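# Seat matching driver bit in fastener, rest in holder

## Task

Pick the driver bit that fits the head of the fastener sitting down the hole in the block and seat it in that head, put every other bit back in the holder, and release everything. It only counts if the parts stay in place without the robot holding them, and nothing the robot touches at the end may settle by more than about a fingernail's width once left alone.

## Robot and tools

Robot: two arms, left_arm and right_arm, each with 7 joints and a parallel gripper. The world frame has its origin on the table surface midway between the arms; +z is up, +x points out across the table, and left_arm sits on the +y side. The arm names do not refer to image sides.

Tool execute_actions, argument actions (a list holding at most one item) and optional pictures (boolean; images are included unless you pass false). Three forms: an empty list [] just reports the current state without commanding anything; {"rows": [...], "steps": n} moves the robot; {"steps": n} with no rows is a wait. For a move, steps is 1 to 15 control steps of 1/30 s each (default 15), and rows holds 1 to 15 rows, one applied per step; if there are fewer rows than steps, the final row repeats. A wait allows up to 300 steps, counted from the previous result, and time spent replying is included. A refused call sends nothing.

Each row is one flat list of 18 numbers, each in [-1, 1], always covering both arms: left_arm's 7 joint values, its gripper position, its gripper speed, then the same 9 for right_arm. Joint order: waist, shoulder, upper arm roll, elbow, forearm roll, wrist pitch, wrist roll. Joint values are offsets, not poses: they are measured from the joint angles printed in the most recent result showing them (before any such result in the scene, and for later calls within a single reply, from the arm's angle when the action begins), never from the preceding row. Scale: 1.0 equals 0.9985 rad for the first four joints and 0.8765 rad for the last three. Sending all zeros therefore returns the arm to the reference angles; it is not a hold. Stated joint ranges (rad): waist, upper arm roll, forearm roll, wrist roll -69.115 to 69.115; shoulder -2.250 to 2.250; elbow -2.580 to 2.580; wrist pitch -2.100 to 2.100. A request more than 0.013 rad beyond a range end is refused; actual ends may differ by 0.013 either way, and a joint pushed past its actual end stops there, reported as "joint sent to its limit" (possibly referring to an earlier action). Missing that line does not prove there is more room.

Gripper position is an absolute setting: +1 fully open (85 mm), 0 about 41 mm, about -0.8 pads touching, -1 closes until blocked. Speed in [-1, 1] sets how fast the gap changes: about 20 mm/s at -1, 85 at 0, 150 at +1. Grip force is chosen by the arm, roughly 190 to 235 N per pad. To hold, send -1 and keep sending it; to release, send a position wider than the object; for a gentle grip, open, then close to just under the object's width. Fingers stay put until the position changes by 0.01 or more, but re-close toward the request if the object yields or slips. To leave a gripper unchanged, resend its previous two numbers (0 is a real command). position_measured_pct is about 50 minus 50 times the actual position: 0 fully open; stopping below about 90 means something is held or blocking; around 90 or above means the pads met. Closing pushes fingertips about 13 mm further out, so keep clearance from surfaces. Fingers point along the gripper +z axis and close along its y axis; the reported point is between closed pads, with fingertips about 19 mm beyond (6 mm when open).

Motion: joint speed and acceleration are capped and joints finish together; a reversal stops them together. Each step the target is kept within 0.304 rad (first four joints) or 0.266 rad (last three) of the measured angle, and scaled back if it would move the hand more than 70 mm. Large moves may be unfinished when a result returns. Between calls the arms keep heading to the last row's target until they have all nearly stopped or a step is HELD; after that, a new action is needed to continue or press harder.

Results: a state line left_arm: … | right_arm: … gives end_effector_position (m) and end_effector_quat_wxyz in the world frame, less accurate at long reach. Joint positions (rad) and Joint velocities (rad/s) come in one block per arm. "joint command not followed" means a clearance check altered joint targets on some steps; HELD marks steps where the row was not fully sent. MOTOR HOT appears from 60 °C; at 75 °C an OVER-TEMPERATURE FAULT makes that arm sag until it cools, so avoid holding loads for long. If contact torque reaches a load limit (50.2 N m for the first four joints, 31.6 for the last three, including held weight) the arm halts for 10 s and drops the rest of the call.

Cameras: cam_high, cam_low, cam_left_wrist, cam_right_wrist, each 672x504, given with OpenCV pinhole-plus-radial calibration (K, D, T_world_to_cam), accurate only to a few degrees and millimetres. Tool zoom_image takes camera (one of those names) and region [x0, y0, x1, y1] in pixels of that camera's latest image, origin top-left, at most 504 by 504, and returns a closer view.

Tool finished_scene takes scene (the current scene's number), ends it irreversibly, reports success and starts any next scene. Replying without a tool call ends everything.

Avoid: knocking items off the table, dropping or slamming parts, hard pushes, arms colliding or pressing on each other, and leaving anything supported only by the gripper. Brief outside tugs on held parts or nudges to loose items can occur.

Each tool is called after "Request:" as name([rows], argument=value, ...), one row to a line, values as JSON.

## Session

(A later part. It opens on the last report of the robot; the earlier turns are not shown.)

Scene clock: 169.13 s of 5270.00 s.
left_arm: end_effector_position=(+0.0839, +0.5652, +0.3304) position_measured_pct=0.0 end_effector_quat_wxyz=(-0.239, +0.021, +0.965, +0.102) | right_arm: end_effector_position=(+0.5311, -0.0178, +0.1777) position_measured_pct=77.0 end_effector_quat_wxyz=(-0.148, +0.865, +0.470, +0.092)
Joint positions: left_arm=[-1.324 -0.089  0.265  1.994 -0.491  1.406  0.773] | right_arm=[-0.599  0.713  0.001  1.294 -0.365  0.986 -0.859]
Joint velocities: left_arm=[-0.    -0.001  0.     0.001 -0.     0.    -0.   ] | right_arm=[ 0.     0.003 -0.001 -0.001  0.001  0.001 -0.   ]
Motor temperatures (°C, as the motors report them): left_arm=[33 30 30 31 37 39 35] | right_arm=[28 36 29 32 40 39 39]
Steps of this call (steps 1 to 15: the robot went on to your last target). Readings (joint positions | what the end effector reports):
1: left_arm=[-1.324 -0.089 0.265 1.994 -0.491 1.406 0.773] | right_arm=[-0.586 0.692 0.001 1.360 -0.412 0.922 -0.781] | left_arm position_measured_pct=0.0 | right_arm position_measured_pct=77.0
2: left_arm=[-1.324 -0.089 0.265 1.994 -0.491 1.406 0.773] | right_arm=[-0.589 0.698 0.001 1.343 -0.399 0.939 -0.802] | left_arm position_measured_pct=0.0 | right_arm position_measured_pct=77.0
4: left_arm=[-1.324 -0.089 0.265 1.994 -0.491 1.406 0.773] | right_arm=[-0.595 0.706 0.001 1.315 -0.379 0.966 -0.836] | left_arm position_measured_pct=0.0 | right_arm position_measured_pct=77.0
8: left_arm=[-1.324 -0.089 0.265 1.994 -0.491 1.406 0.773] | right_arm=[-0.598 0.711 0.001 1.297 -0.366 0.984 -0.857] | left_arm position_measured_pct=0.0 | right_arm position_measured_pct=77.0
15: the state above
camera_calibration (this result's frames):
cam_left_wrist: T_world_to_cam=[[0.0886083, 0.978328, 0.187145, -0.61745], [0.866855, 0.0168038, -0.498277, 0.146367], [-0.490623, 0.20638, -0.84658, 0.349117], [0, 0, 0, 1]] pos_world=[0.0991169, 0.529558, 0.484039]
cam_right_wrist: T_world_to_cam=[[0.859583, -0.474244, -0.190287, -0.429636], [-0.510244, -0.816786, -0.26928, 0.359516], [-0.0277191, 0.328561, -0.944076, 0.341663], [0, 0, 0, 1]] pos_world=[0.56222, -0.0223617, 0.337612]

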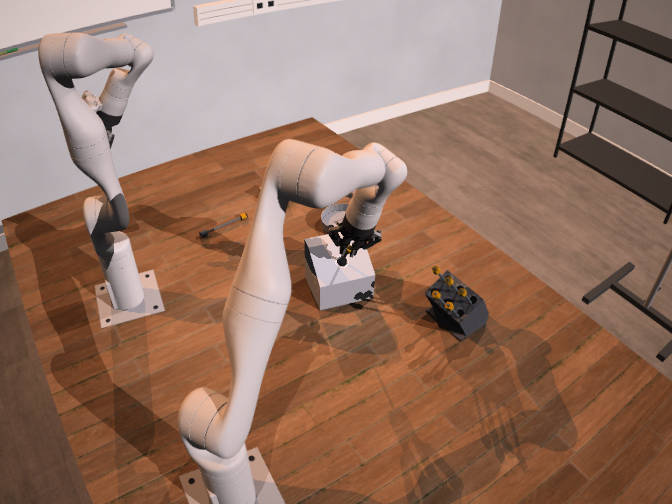

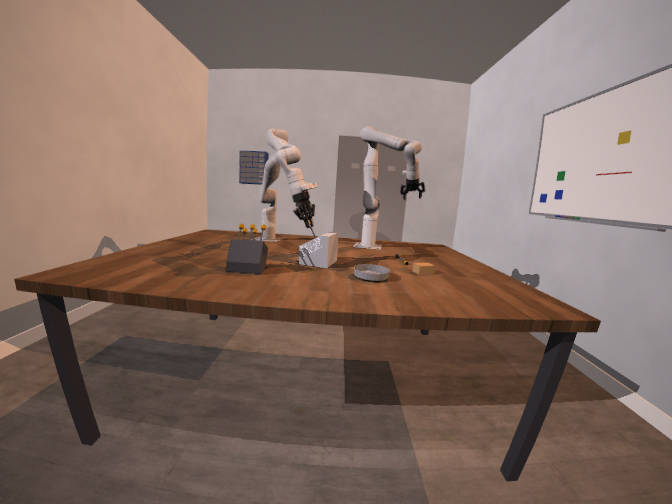

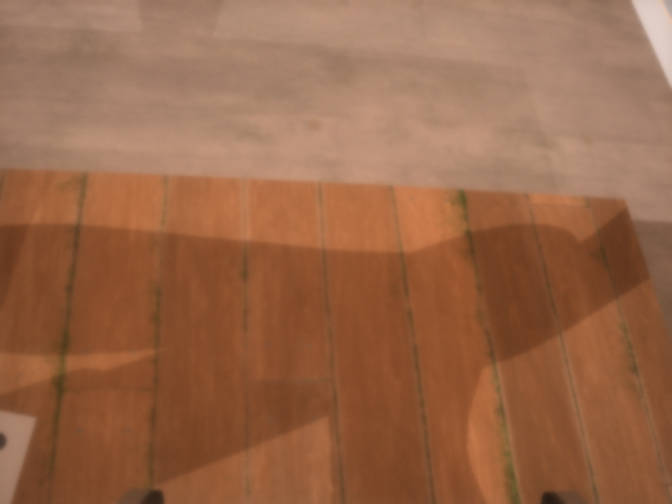

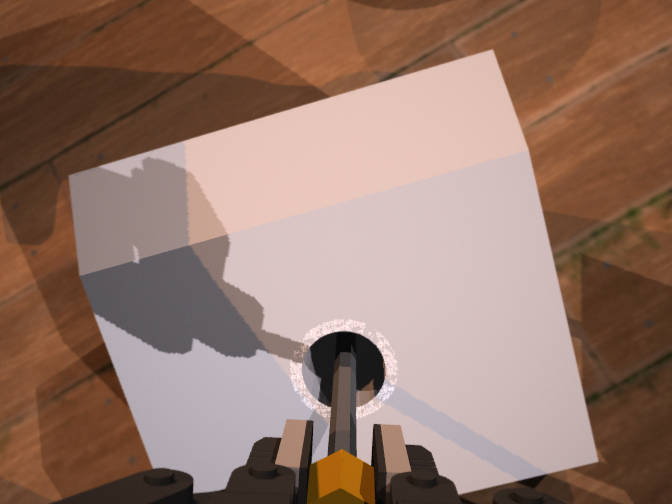

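Request:
execute_actions([
  {"rows":[[0,0,0,0,0,0,0,1,0,0.048,-0.1037,0,-0.014,0.02,0.144,0.001,-1,0]],"steps":15},
], pictures=false)

Request:
execute_actions([
  {"steps":8},
])

Request:
zoom_image(camera="cam_right_wrist", region=[285,250,405,370])

Scene clock: 174.13 s of 5270.00 s.
left_arm: end_effector_position=(+0.0839, +0.5652, +0.3304) position_measured_pct=0.0 end_effector_quat_wxyz=(-0.239, +0.021, +0.965, +0.102) | right_arm: end_effector_position=(+0.5222, -0.0508, +0.2383) position_measured_pct=77.0 end_effector_quat_wxyz=(-0.148, +0.865, +0.470, +0.091)
Joint positions: left_arm=[-1.324 -0.089  0.265  1.994 -0.491  1.406  0.773] | right_arm=[-0.552  0.61   0.001  1.28  -0.347  1.112 -0.858]
Joint velocities: left_arm=[ 0.001 -0.001 -0.     0.001  0.    -0.    -0.   ] | right_arm=[ 0.007 -0.007  0.001  0.001  0.002  0.003  0.   ]
Motor temperatures (°C, as the motors report them): left_arm=[33 30 30 31 37 39 35] | right_arm=[28 36 29 32 40 39 39]
Steps of this call (steps 1 to 15: the robot went on to your last target; steps 16 to 90: nothing new was sent; then 1.50 s passed at rest; steps 91 to 105: all 15 steps of this action). Readings (joint positions | what the end effector reports):
91: left_arm=[-1.324 -0.089 0.265 1.994 -0.491 1.406 0.773] | right_arm=[-0.599 0.712 0.001 1.294 -0.365 0.987 -0.859] | left_arm position_measured_pct=0.0 | right_arm position_measured_pct=77.0
92: left_arm=[-1.324 -0.089 0.265 1.994 -0.491 1.406 0.773] | right_arm=[-0.596 0.706 0.000 1.294 -0.364 0.993 -0.859] | left_arm position_measured_pct=0.0 | right_arm position_measured_pct=77.0
94: left_arm=[-1.324 -0.089 0.265 1.994 -0.491 1.406 0.773] | right_arm=[-0.582 0.678 -0.000 1.291 -0.360 1.026 -0.859] | left_arm position_measured_pct=0.0 | right_arm position_measured_pct=77.0
98: left_arm=[-1.324 -0.089 0.265 1.994 -0.491 1.406 0.773] | right_arm=[-0.556 0.619 0.003 1.280 -0.349 1.100 -0.858] | left_arm position_measured_pct=0.0 | right_arm position_measured_pct=77.0
105: the state above

Scene clock: 174.40 s of 5270.00 s.
left_arm: end_effector_position=(+0.0839, +0.5652, +0.3304) position_measured_pct=0.0 end_effector_quat_wxyz=(-0.239, +0.021, +0.965, +0.102) | right_arm: end_effector_position=(+0.5223, -0.0511, +0.2387) position_measured_pct=77.0 end_effector_quat_wxyz=(-0.148, +0.865, +0.470, +0.092)
Joint positions: left_arm=[-1.324 -0.089  0.265  1.994 -0.491  1.406  0.773] | right_arm=[-0.551  0.609  0.001  1.28  -0.347  1.112 -0.858]
Joint velocities: left_arm=[-0. -0. -0. -0. -0.  0. -0.] | right_arm=[ 0.001 -0.002  0.     0.     0.002 -0.     0.   ]
Motor temperatures (°C, as the motors report them): left_arm=[33 30 30 31 37 39 35] | right_arm=[28 36 29 32 40 39 39]
Steps of this call (steps 1 to 8: the robot went on to your last target). Readings (joint positions | what the end effector reports):
1: left_arm=[-1.324 -0.089 0.265 1.994 -0.491 1.406 0.773] | right_arm=[-0.552 0.610 0.001 1.280 -0.347 1.112 -0.858] | left_arm position_measured_pct=0.0 | right_arm position_measured_pct=77.0
2: left_arm=[-1.324 -0.089 0.265 1.994 -0.491 1.406 0.773] | right_arm=[-0.552 0.610 0.001 1.280 -0.347 1.112 -0.858] | left_arm position_measured_pct=0.0 | right_arm position_measured_pct=77.0
4: left_arm=[-1.324 -0.089 0.265 1.994 -0.491 1.406 0.773] | right_arm=[-0.552 0.610 0.001 1.280 -0.347 1.112 -0.858] | left_arm position_measured_pct=0.0 | right_arm position_measured_pct=77.0
8: the state above
camera_calibration (this result's frames):
cam_left_wrist: T_world_to_cam=[[0.0886088, 0.978328, 0.187146, -0.617451], [0.866856, 0.0168035, -0.498276, 0.146367], [-0.490622, 0.20638, -0.84658, 0.349117], [0, 0, 0, 1]] pos_world=[0.0991172, 0.529559, 0.484039]
cam_right_wrist: T_world_to_cam=[[0.859573, -0.474154, -0.19056, -0.426182], [-0.510232, -0.816975, -0.268731, 0.344145], [-0.0282631, 0.328224, -0.944177, 0.410221], [0, 0, 0, 1]] pos_world=[0.553522, -0.0555624, 0.398591]

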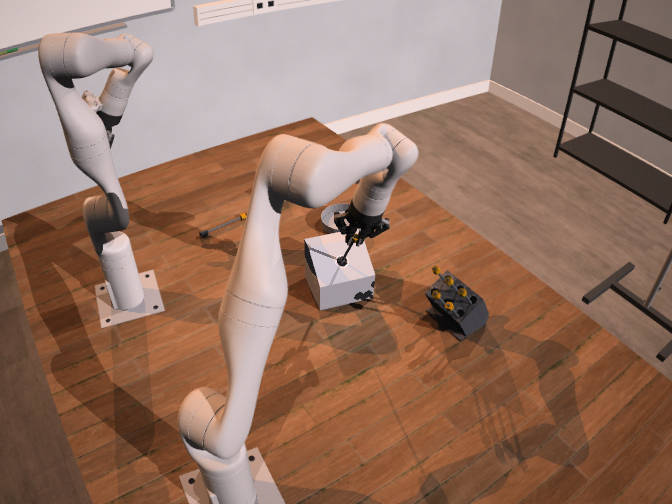

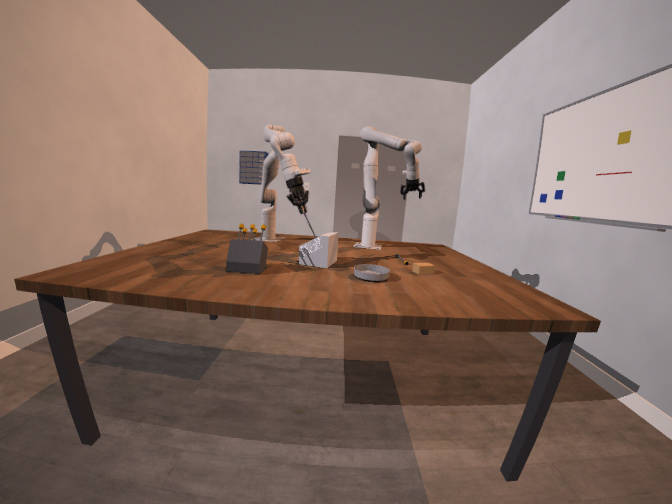

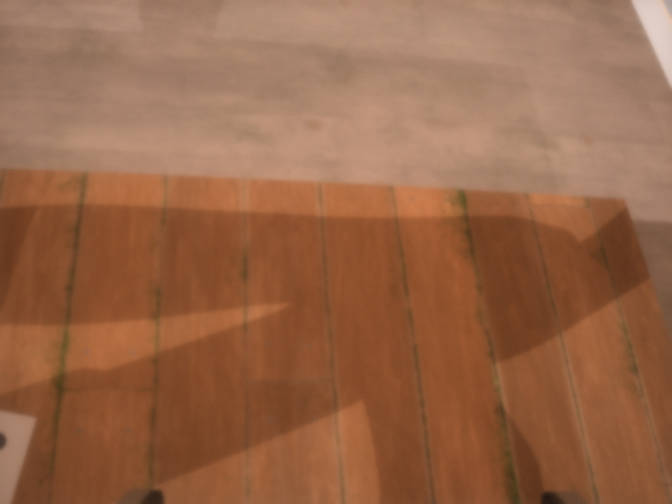

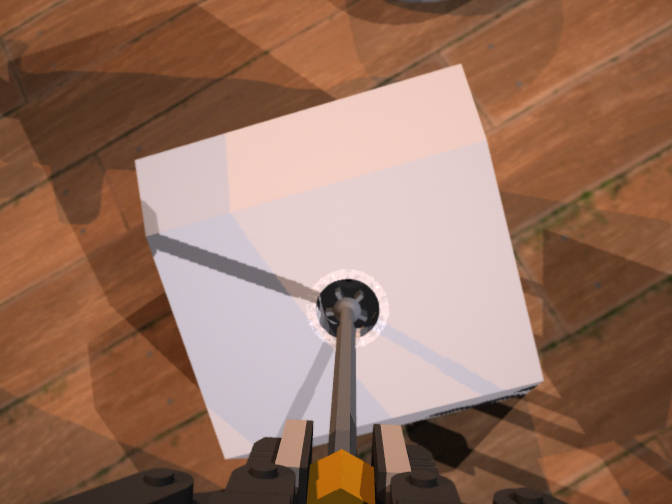

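Region (285, 250, 405, 370) of cam_right_wrist's 672x504 image, scaled by 4.200.

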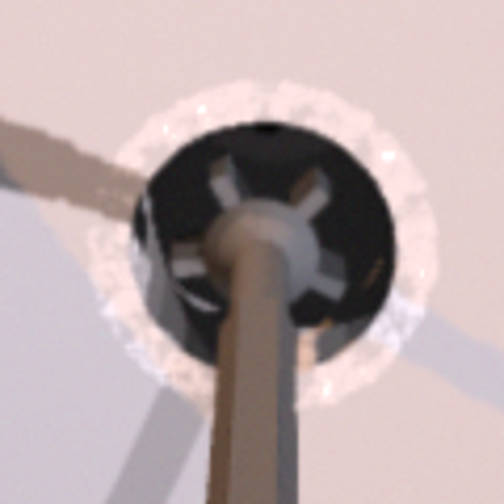

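Request:
execute_actions([
  {"rows":[[0,0,0,0,0,0,0,1,0,-0.0485,0.102,0,0.017,-0.02,-0.1456,-0.001,-1,0]],"steps":15},
], pictures=false)

Request:
execute_actions([
  {"steps":8},
], pictures=false)

Request:
execute_actions([
  {"rows":[[0,0,0,0,0,0,0,1,0,-0.0033,0.0082,0,-0.0006,-0.0016,-0.0095,0,-1,0]],"steps":14},
], pictures=false)

Request:
execute_actions([
  {"rows":[[0,0,0,0,0,0,0,1,0,-0.0033,0.0082,0,-0.0006,-0.0016,-0.0095,0,-1,0]],"steps":14},
], pictures=false)

Scene clock: 180.47 s of 5270.00 s.
left_arm: end_effector_position=(+0.0839, +0.5652, +0.3304) position_measured_pct=0.0 end_effector_quat_wxyz=(-0.239, +0.021, +0.965, +0.102) | right_arm: end_effector_position=(+0.5305, -0.0182, +0.1782) position_measured_pct=77.0 end_effector_quat_wxyz=(-0.147, +0.865, +0.470, +0.092)
Joint positions: left_arm=[-1.324 -0.089  0.265  1.994 -0.491  1.406  0.773] | right_arm=[-0.599  0.71   0.001  1.297 -0.365  0.985 -0.859]
Joint velocities: left_arm=[ 0.     0.001 -0.    -0.001 -0.    -0.     0.   ] | right_arm=[-0.007  0.009 -0.001 -0.    -0.001 -0.002  0.001]
Motor temperatures (°C, as the motors report them): left_arm=[33 30 30 31 37 39 35] | right_arm=[28 36 29 32 40 39 39]
Steps of this call (steps 1 to 15: the robot went on to your last target; steps 16 to 90: nothing new was sent; then 2.57 s passed at rest; steps 91 to 105: all 15 steps of this action). Readings (joint positions | what the end effector reports):
91: left_arm=[-1.324 -0.089 0.265 1.994 -0.491 1.406 0.773] | right_arm=[-0.552 0.611 0.001 1.280 -0.347 1.111 -0.858] | left_arm position_measured_pct=0.0 | right_arm position_measured_pct=77.0
92: left_arm=[-1.324 -0.089 0.265 1.994 -0.491 1.406 0.773] | right_arm=[-0.555 0.616 0.002 1.280 -0.348 1.105 -0.858] | left_arm position_measured_pct=0.0 | right_arm position_measured_pct=77.0
94: left_arm=[-1.324 -0.089 0.265 1.994 -0.491 1.406 0.773] | right_arm=[-0.569 0.644 0.003 1.284 -0.353 1.071 -0.858] | left_arm position_measured_pct=0.0 | right_arm position_measured_pct=77.0
98: left_arm=[-1.324 -0.089 0.265 1.994 -0.491 1.406 0.773] | right_arm=[-0.595 0.702 -0.000 1.297 -0.364 0.996 -0.859] | left_arm position_measured_pct=0.0 | right_arm position_measured_pct=77.0
105: the state above

Scene clock: 180.73 s of 5270.00 s.
left_arm: end_effector_position=(+0.0839, +0.5652, +0.3304) position_measured_pct=0.0 end_effector_quat_wxyz=(-0.239, +0.021, +0.965, +0.102) | right_arm: end_effector_position=(+0.5303, -0.0179, +0.1778) position_measured_pct=77.0 end_effector_quat_wxyz=(-0.148, +0.865, +0.470, +0.092)
Joint positions: left_arm=[-1.324 -0.089  0.265  1.994 -0.491  1.406  0.773] | right_arm=[-0.6    0.711  0.001  1.297 -0.365  0.985 -0.859]
Joint velocities: left_arm=[ 0.    -0.    -0.    -0.001  0.    -0.     0.   ] | right_arm=[-0.    -0.    -0.001 -0.     0.001 -0.    -0.   ]
Motor temperatures (°C, as the motors report them): left_arm=[33 30 30 31 37 39 35] | right_arm=[28 36 29 32 40 39 39]
Steps of this call (steps 1 to 8: the robot went on to your last target). Readings (joint positions | what the end effector reports):
1: left_arm=[-1.324 -0.089 0.265 1.994 -0.491 1.406 0.773] | right_arm=[-0.599 0.711 0.001 1.297 -0.365 0.985 -0.859] | left_arm position_measured_pct=0.0 | right_arm position_measured_pct=77.0
2: left_arm=[-1.324 -0.089 0.265 1.994 -0.491 1.406 0.773] | right_arm=[-0.600 0.711 0.001 1.297 -0.365 0.985 -0.859] | left_arm position_measured_pct=0.0 | right_arm position_measured_pct=77.0
4: left_arm=[-1.324 -0.089 0.265 1.994 -0.491 1.406 0.773] | right_arm=[-0.600 0.711 0.001 1.297 -0.365 0.985 -0.859] | left_arm position_measured_pct=0.0 | right_arm position_measured_pct=77.0
8: the state above

Scene clock: 181.20 s of 5270.00 s.
left_arm: end_effector_position=(+0.0839, +0.5652, +0.3304) position_measured_pct=0.0 end_effector_quat_wxyz=(-0.239, +0.021, +0.965, +0.102) | right_arm: end_effector_position=(+0.5311, -0.0155, +0.1734) position_measured_pct=77.0 end_effector_quat_wxyz=(-0.148, +0.865, +0.470, +0.092)
Joint positions: left_arm=[-1.324 -0.089  0.265  1.994 -0.491  1.406  0.773] | right_arm=[-0.603  0.719  0.001  1.297 -0.366  0.976 -0.859]
Joint velocities: left_arm=[ 0.    -0.     0.     0.001 -0.    -0.     0.   ] | right_arm=[-0.001  0.001 -0.001 -0.    -0.     0.    -0.   ]
Motor temperatures (°C, as the motors report them): left_arm=[33 30 30 31 37 39 35] | right_arm=[28 36 29 32 40 39 39]
Steps of this call (steps 1 to 14: all 14 steps of this action). Readings (joint positions | what the end effector reports):
1: left_arm=[-1.324 -0.089 0.265 1.994 -0.491 1.406 0.773] | right_arm=[-0.600 0.712 0.001 1.297 -0.365 0.984 -0.859] | left_arm position_measured_pct=0.0 | right_arm position_measured_pct=77.0
2: left_arm=[-1.324 -0.089 0.265 1.994 -0.491 1.406 0.773] | right_arm=[-0.601 0.714 0.002 1.297 -0.365 0.981 -0.859] | left_arm position_measured_pct=0.0 | right_arm position_measured_pct=77.0
4: left_arm=[-1.324 -0.089 0.265 1.994 -0.491 1.406 0.773] | right_arm=[-0.602 0.717 0.001 1.297 -0.366 0.978 -0.859] | left_arm position_measured_pct=0.0 | right_arm position_measured_pct=77.0
8: left_arm=[-1.324 -0.089 0.265 1.994 -0.491 1.406 0.773] | right_arm=[-0.603 0.719 0.001 1.297 -0.366 0.977 -0.859] | left_arm position_measured_pct=0.0 | right_arm position_measured_pct=77.0
14: the state above

Scene clock: 181.67 s of 5270.00 s.
left_arm: end_effector_position=(+0.0839, +0.5652, +0.3304) position_measured_pct=0.0 end_effector_quat_wxyz=(-0.239, +0.021, +0.965, +0.102) | right_arm: end_effector_position=(+0.5320, -0.0133, +0.1692) position_measured_pct=77.0 end_effector_quat_wxyz=(-0.147, +0.865, +0.470, +0.093)
Joint positions: left_arm=[-1.324 -0.089  0.265  1.994 -0.491  1.406  0.773] | right_arm=[-0.606  0.727  0.001  1.296 -0.368  0.968 -0.859]
Joint velocities: left_arm=[ 0.     0.    -0.    -0.001 -0.    -0.     0.   ] | right_arm=[-0.     0.002 -0.002 -0.    -0.    -0.001  0.002]
Motor temperatures (°C, as the motors report them): left_arm=[33 30 30 31 37 39 35] | right_arm=[28 36 29 32 40 39 39]
Steps of this call (steps 1 to 14: all 14 steps of this action). Readings (joint positions | what the end effector reports):
1: left_arm=[-1.324 -0.089 0.265 1.994 -0.491 1.406 0.773] | right_arm=[-0.604 0.720 0.001 1.296 -0.366 0.976 -0.859] | left_arm position_measured_pct=0.0 | right_arm position_measured_pct=77.0
2: left_arm=[-1.324 -0.089 0.265 1.994 -0.491 1.406 0.773] | right_arm=[-0.604 0.723 0.002 1.296 -0.367 0.973 -0.859] | left_arm position_measured_pct=0.0 | right_arm position_measured_pct=77.0
4: left_arm=[-1.324 -0.089 0.265 1.994 -0.491 1.406 0.773] | right_arm=[-0.605 0.725 0.002 1.296 -0.367 0.970 -0.859] | left_arm position_measured_pct=0.0 | right_arm position_measured_pct=77.0
8: left_arm=[-1.324 -0.089 0.265 1.994 -0.491 1.406 0.773] | right_arm=[-0.606 0.727 0.001 1.296 -0.367 0.968 -0.859] | left_arm position_measured_pct=0.0 | right_arm position_measured_pct=77.0
14: the state above

Request:
execute_actions([
  {"rows":[[0,0,0,0,0,0,0,1,0,-0.0033,0.0082,0,-0.0006,-0.0016,-0.0085,0,-1,0]],"steps":14},
], pictures=false)

Request:
execute_actions([
  {"rows":[[0,0,0,0,0,0,0,1,0,-0.0033,0.0082,0,-0.0006,-0.0016,-0.0085,0,-1,0]],"steps":14},
], pictures=false)

Scene clock: 184.20 s of 5270.00 s.
left_arm: end_effector_position=(+0.0839, +0.5652, +0.3304) position_measured_pct=0.0 end_effector_quat_wxyz=(-0.239, +0.021, +0.965, +0.102) | right_arm: end_effector_position=(+0.5327, -0.0110, +0.1648) position_measured_pct=77.0 end_effector_quat_wxyz=(-0.147, +0.865, +0.470, +0.092)
Joint positions: left_arm=[-1.324 -0.089  0.265  1.994 -0.491  1.406  0.773] | right_arm=[-0.609  0.735  0.002  1.295 -0.369  0.96  -0.859]
Joint velocities: left_arm=[ 0. -0.  0.  0. -0. -0. -0.] | right_arm=[ 0.     0.002 -0.002 -0.    -0.001 -0.     0.   ]
Motor temperatures (°C, as the motors report them): left_arm=[33 30 30 31 37 39 35] | right_arm=[28 36 29 32 40 39 39]
Steps of this call (steps 1 to 15: the robot went on to your last target; steps 16 to 62: nothing new was sent; steps 63 to 76: all 14 steps of this action). Readings (joint positions | what the end effector reports):
63: left_arm=[-1.324 -0.089 0.265 1.994 -0.491 1.406 0.773] | right_arm=[-0.607 0.728 0.002 1.296 -0.368 0.967 -0.859] | left_arm position_measured_pct=0.0 | right_arm position_measured_pct=77.0
64: left_arm=[-1.324 -0.089 0.265 1.994 -0.491 1.406 0.773] | right_arm=[-0.608 0.731 0.002 1.295 -0.368 0.965 -0.859] | left_arm position_measured_pct=0.0 | right_arm position_measured_pct=77.0
66: left_arm=[-1.324 -0.089 0.265 1.994 -0.491 1.406 0.773] | right_arm=[-0.608 0.733 0.002 1.295 -0.369 0.962 -0.859] | left_arm position_measured_pct=0.0 | right_arm position_measured_pct=77.0
70: left_arm=[-1.324 -0.089 0.265 1.994 -0.491 1.406 0.773] | right_arm=[-0.609 0.735 0.001 1.295 -0.369 0.960 -0.859] | left_arm position_measured_pct=0.0 | right_arm position_measured_pct=77.0
76: the state above

Scene clock: 184.67 s of 5270.00 s.
left_arm: end_effector_position=(+0.0839, +0.5653, +0.3304) position_measured_pct=0.0 end_effector_quat_wxyz=(-0.239, +0.021, +0.965, +0.102) | right_arm: end_effector_position=(+0.5338, -0.0099, +0.1642) position_measured_pct=77.0 end_effector_quat_wxyz=(-0.147, +0.865, +0.470, +0.094)
Joint positions: left_arm=[-1.324 -0.089  0.265  1.994 -0.491  1.406  0.773] | right_arm=[-0.611  0.737  0.002  1.294 -0.37   0.955 -0.859]
Joint velocities: left_arm=[-0.     0.001  0.     0.001  0.     0.    -0.   ] | right_arm=[ 0.    -0.     0.002  0.    -0.001  0.    -0.   ]
Motor temperatures (°C, as the motors report them): left_arm=[33 30 30 31 37 39 35] | right_arm=[28 36 29 32 40 39 39]
Steps of this call (steps 1 to 14: all 14 steps of this action). Readings (joint positions | what the end effector reports):
1: left_arm=[-1.324 -0.089 0.265 1.994 -0.491 1.406 0.773] | right_arm=[-0.610 0.736 0.002 1.295 -0.369 0.959 -0.859] | left_arm position_measured_pct=0.0 | right_arm position_measured_pct=77.0
2: left_arm=[-1.324 -0.089 0.265 1.994 -0.491 1.406 0.773] | right_arm=[-0.610 0.738 0.002 1.294 -0.369 0.958 -0.859] | left_arm position_measured_pct=0.0 | right_arm position_measured_pct=77.0
4: left_arm=[-1.324 -0.089 0.265 1.994 -0.491 1.406 0.773] | right_arm=[-0.611 0.738 0.002 1.294 -0.370 0.956 -0.859] | left_arm position_measured_pct=0.0 | right_arm position_measured_pct=77.0
8: left_arm=[-1.324 -0.089 0.265 1.994 -0.491 1.406 0.773] | right_arm=[-0.611 0.737 0.002 1.294 -0.370 0.955 -0.859] | left_arm position_measured_pct=0.0 | right_arm position_measured_pct=77.0
14: the state above

7 mm deeper: seated. Release.

Request:
execute_actions([
  {"rows":[[0,0,0,0,0,0,0,1,0,0.001,0,0,0,0,0.004,0,0.1,0]],"steps":13},
], pictures=false)

Request:
execute_actions([
  {"rows":[[0,0,0,0,0,0,0,1,0,0.033,-0.08,0,0,0.016,0.095,0,0.1,0]],"steps":15},
])

Scene clock: 186.57 s of 5270.00 s.
left_arm: end_effector_position=(+0.0839, +0.5653, +0.3304) position_measured_pct=0.0 end_effector_quat_wxyz=(-0.239, +0.021, +0.965, +0.102) | right_arm: end_effector_position=(+0.5332, -0.0106, +0.1641) position_measured_pct=47.2 end_effector_quat_wxyz=(-0.147, +0.865, +0.470, +0.093)
Joint positions: left_arm=[-1.324 -0.089  0.265  1.994 -0.491  1.406  0.773] | right_arm=[-0.61   0.737  0.002  1.294 -0.37   0.959 -0.859]
Joint velocities: left_arm=[-0.    -0.001 -0.    -0.001  0.    -0.    -0.   ] | right_arm=[ 0.001  0.001 -0.    -0.     0.    -0.    -0.003]
Motor temperatures (°C, as the motors report them): left_arm=[33 30 30 31 37 39 35] | right_arm=[28 36 29 32 40 39 39]
Steps of this call (steps 1 to 15: the robot went on to your last target; steps 16 to 44: nothing new was sent; steps 45 to 57: all 13 steps of this action). Readings (joint positions | what the end effector reports):
45: left_arm=[-1.324 -0.089 0.265 1.994 -0.491 1.406 0.773] | right_arm=[-0.611 0.737 0.002 1.294 -0.370 0.956 -0.859] | left_arm position_measured_pct=0.0 | right_arm position_measured_pct=77.0
46: left_arm=[-1.324 -0.089 0.265 1.994 -0.491 1.406 0.773] | right_arm=[-0.610 0.736 0.002 1.294 -0.370 0.956 -0.859] | left_arm position_measured_pct=0.0 | right_arm position_measured_pct=77.0
48: left_arm=[-1.324 -0.089 0.265 1.994 -0.491 1.406 0.773] | right_arm=[-0.610 0.736 0.002 1.294 -0.370 0.957 -0.859] | left_arm position_measured_pct=0.0 | right_arm position_measured_pct=72.2
52: left_arm=[-1.324 -0.089 0.265 1.994 -0.491 1.406 0.773] | right_arm=[-0.610 0.737 0.002 1.294 -0.370 0.959 -0.859] | left_arm position_measured_pct=0.0 | right_arm position_measured_pct=61.1
57: the state above

Scene clock: 187.07 s of 5270.00 s.
left_arm: end_effector_position=(+0.0839, +0.5653, +0.3304) position_measured_pct=0.0 end_effector_quat_wxyz=(-0.239, +0.021, +0.965, +0.102) | right_arm: end_effector_position=(+0.5272, -0.0340, +0.2083) position_measured_pct=45.2 end_effector_quat_wxyz=(-0.147, +0.865, +0.470, +0.093)
Joint positions: left_arm=[-1.324 -0.089  0.265  1.994 -0.491  1.406  0.773] | right_arm=[-0.577  0.658  0.002  1.294 -0.356  1.042 -0.859]
Joint velocities: left_arm=[-0.    -0.002  0.    -0.001 -0.     0.    -0.   ] | right_arm=[ 0.004 -0.006 -0.001  0.001 -0.001  0.002  0.   ]
Motor temperatures (°C, as the motors report them): left_arm=[33 30 30 31 37 39 35] | right_arm=[28 36 29 32 40 39 39]
Steps of this call (steps 1 to 15: all 15 steps of this action). Readings (joint positions | what the end effector reports):
1: left_arm=[-1.324 -0.089 0.265 1.994 -0.491 1.406 0.773] | right_arm=[-0.609 0.736 0.002 1.294 -0.370 0.960 -0.859] | left_arm position_measured_pct=0.0 | right_arm position_measured_pct=46.0
2: left_arm=[-1.324 -0.089 0.265 1.994 -0.491 1.406 0.773] | right_arm=[-0.607 0.730 0.002 1.295 -0.369 0.965 -0.859] | left_arm position_measured_pct=0.0 | right_arm position_measured_pct=45.6
4: left_arm=[-1.324 -0.089 0.265 1.994 -0.491 1.406 0.773] | right_arm=[-0.595 0.703 0.001 1.296 -0.365 0.992 -0.859] | left_arm position_measured_pct=0.0 | right_arm position_measured_pct=45.2
8: left_arm=[-1.324 -0.089 0.265 1.994 -0.491 1.406 0.773] | right_arm=[-0.580 0.663 0.004 1.293 -0.357 1.037 -0.859] | left_arm position_measured_pct=0.0 | right_arm position_measured_pct=45.2
15: the state above
camera_calibration (this result's frames):
cam_left_wrist: T_world_to_cam=[[0.0886123, 0.978327, 0.187149, -0.617455], [0.866857, 0.0168013, -0.498274, 0.146365], [-0.490619, 0.206384, -0.84658, 0.349115], [0, 0, 0, 1]] pos_world=[0.099119, 0.529562, 0.484039]
cam_right_wrist: T_world_to_cam=[[0.859549, -0.475253, -0.187909, -0.428664], [-0.510464, -0.816061, -0.271055, 0.35301], [-0.0245257, 0.328906, -0.944044, 0.374102], [0, 0, 0, 1]] pos_world=[0.557832, -0.0386905, 0.368304]

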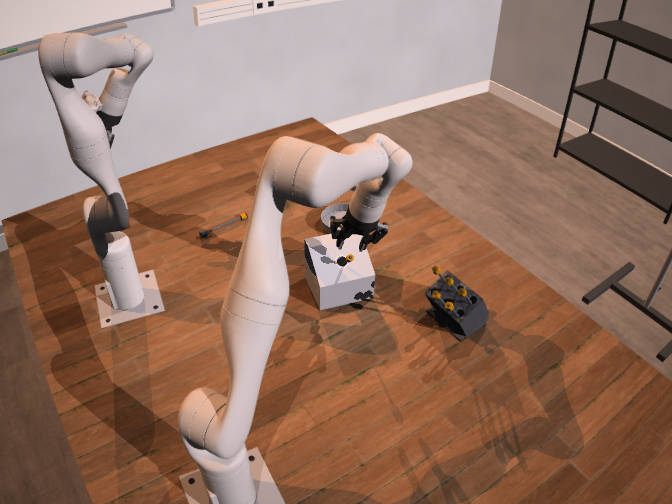

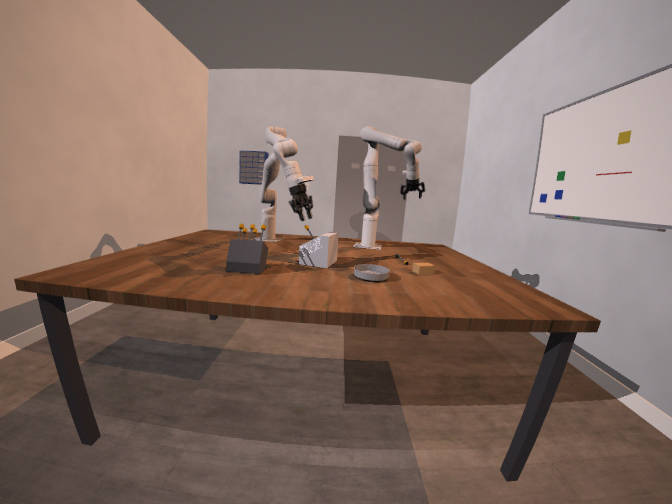

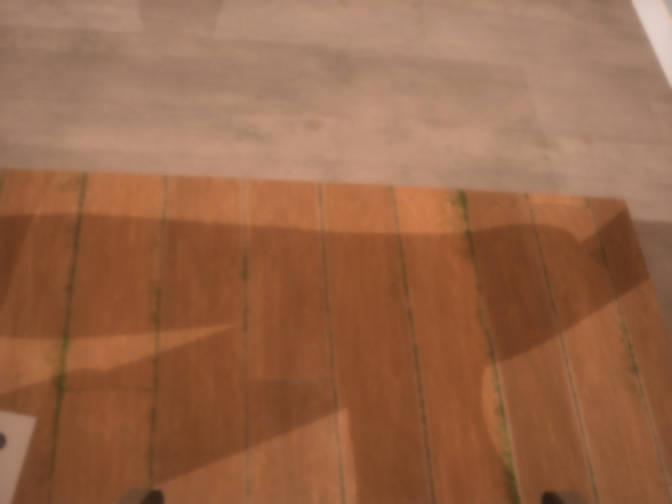

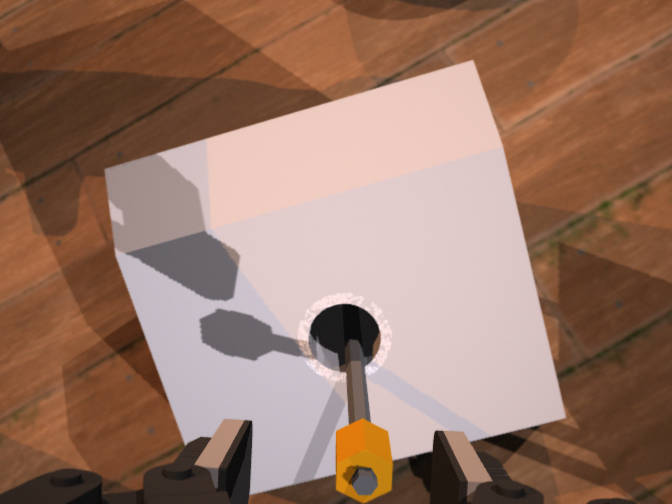

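Request:
finished_scene(scene=2)

The scene is finished: the task was done.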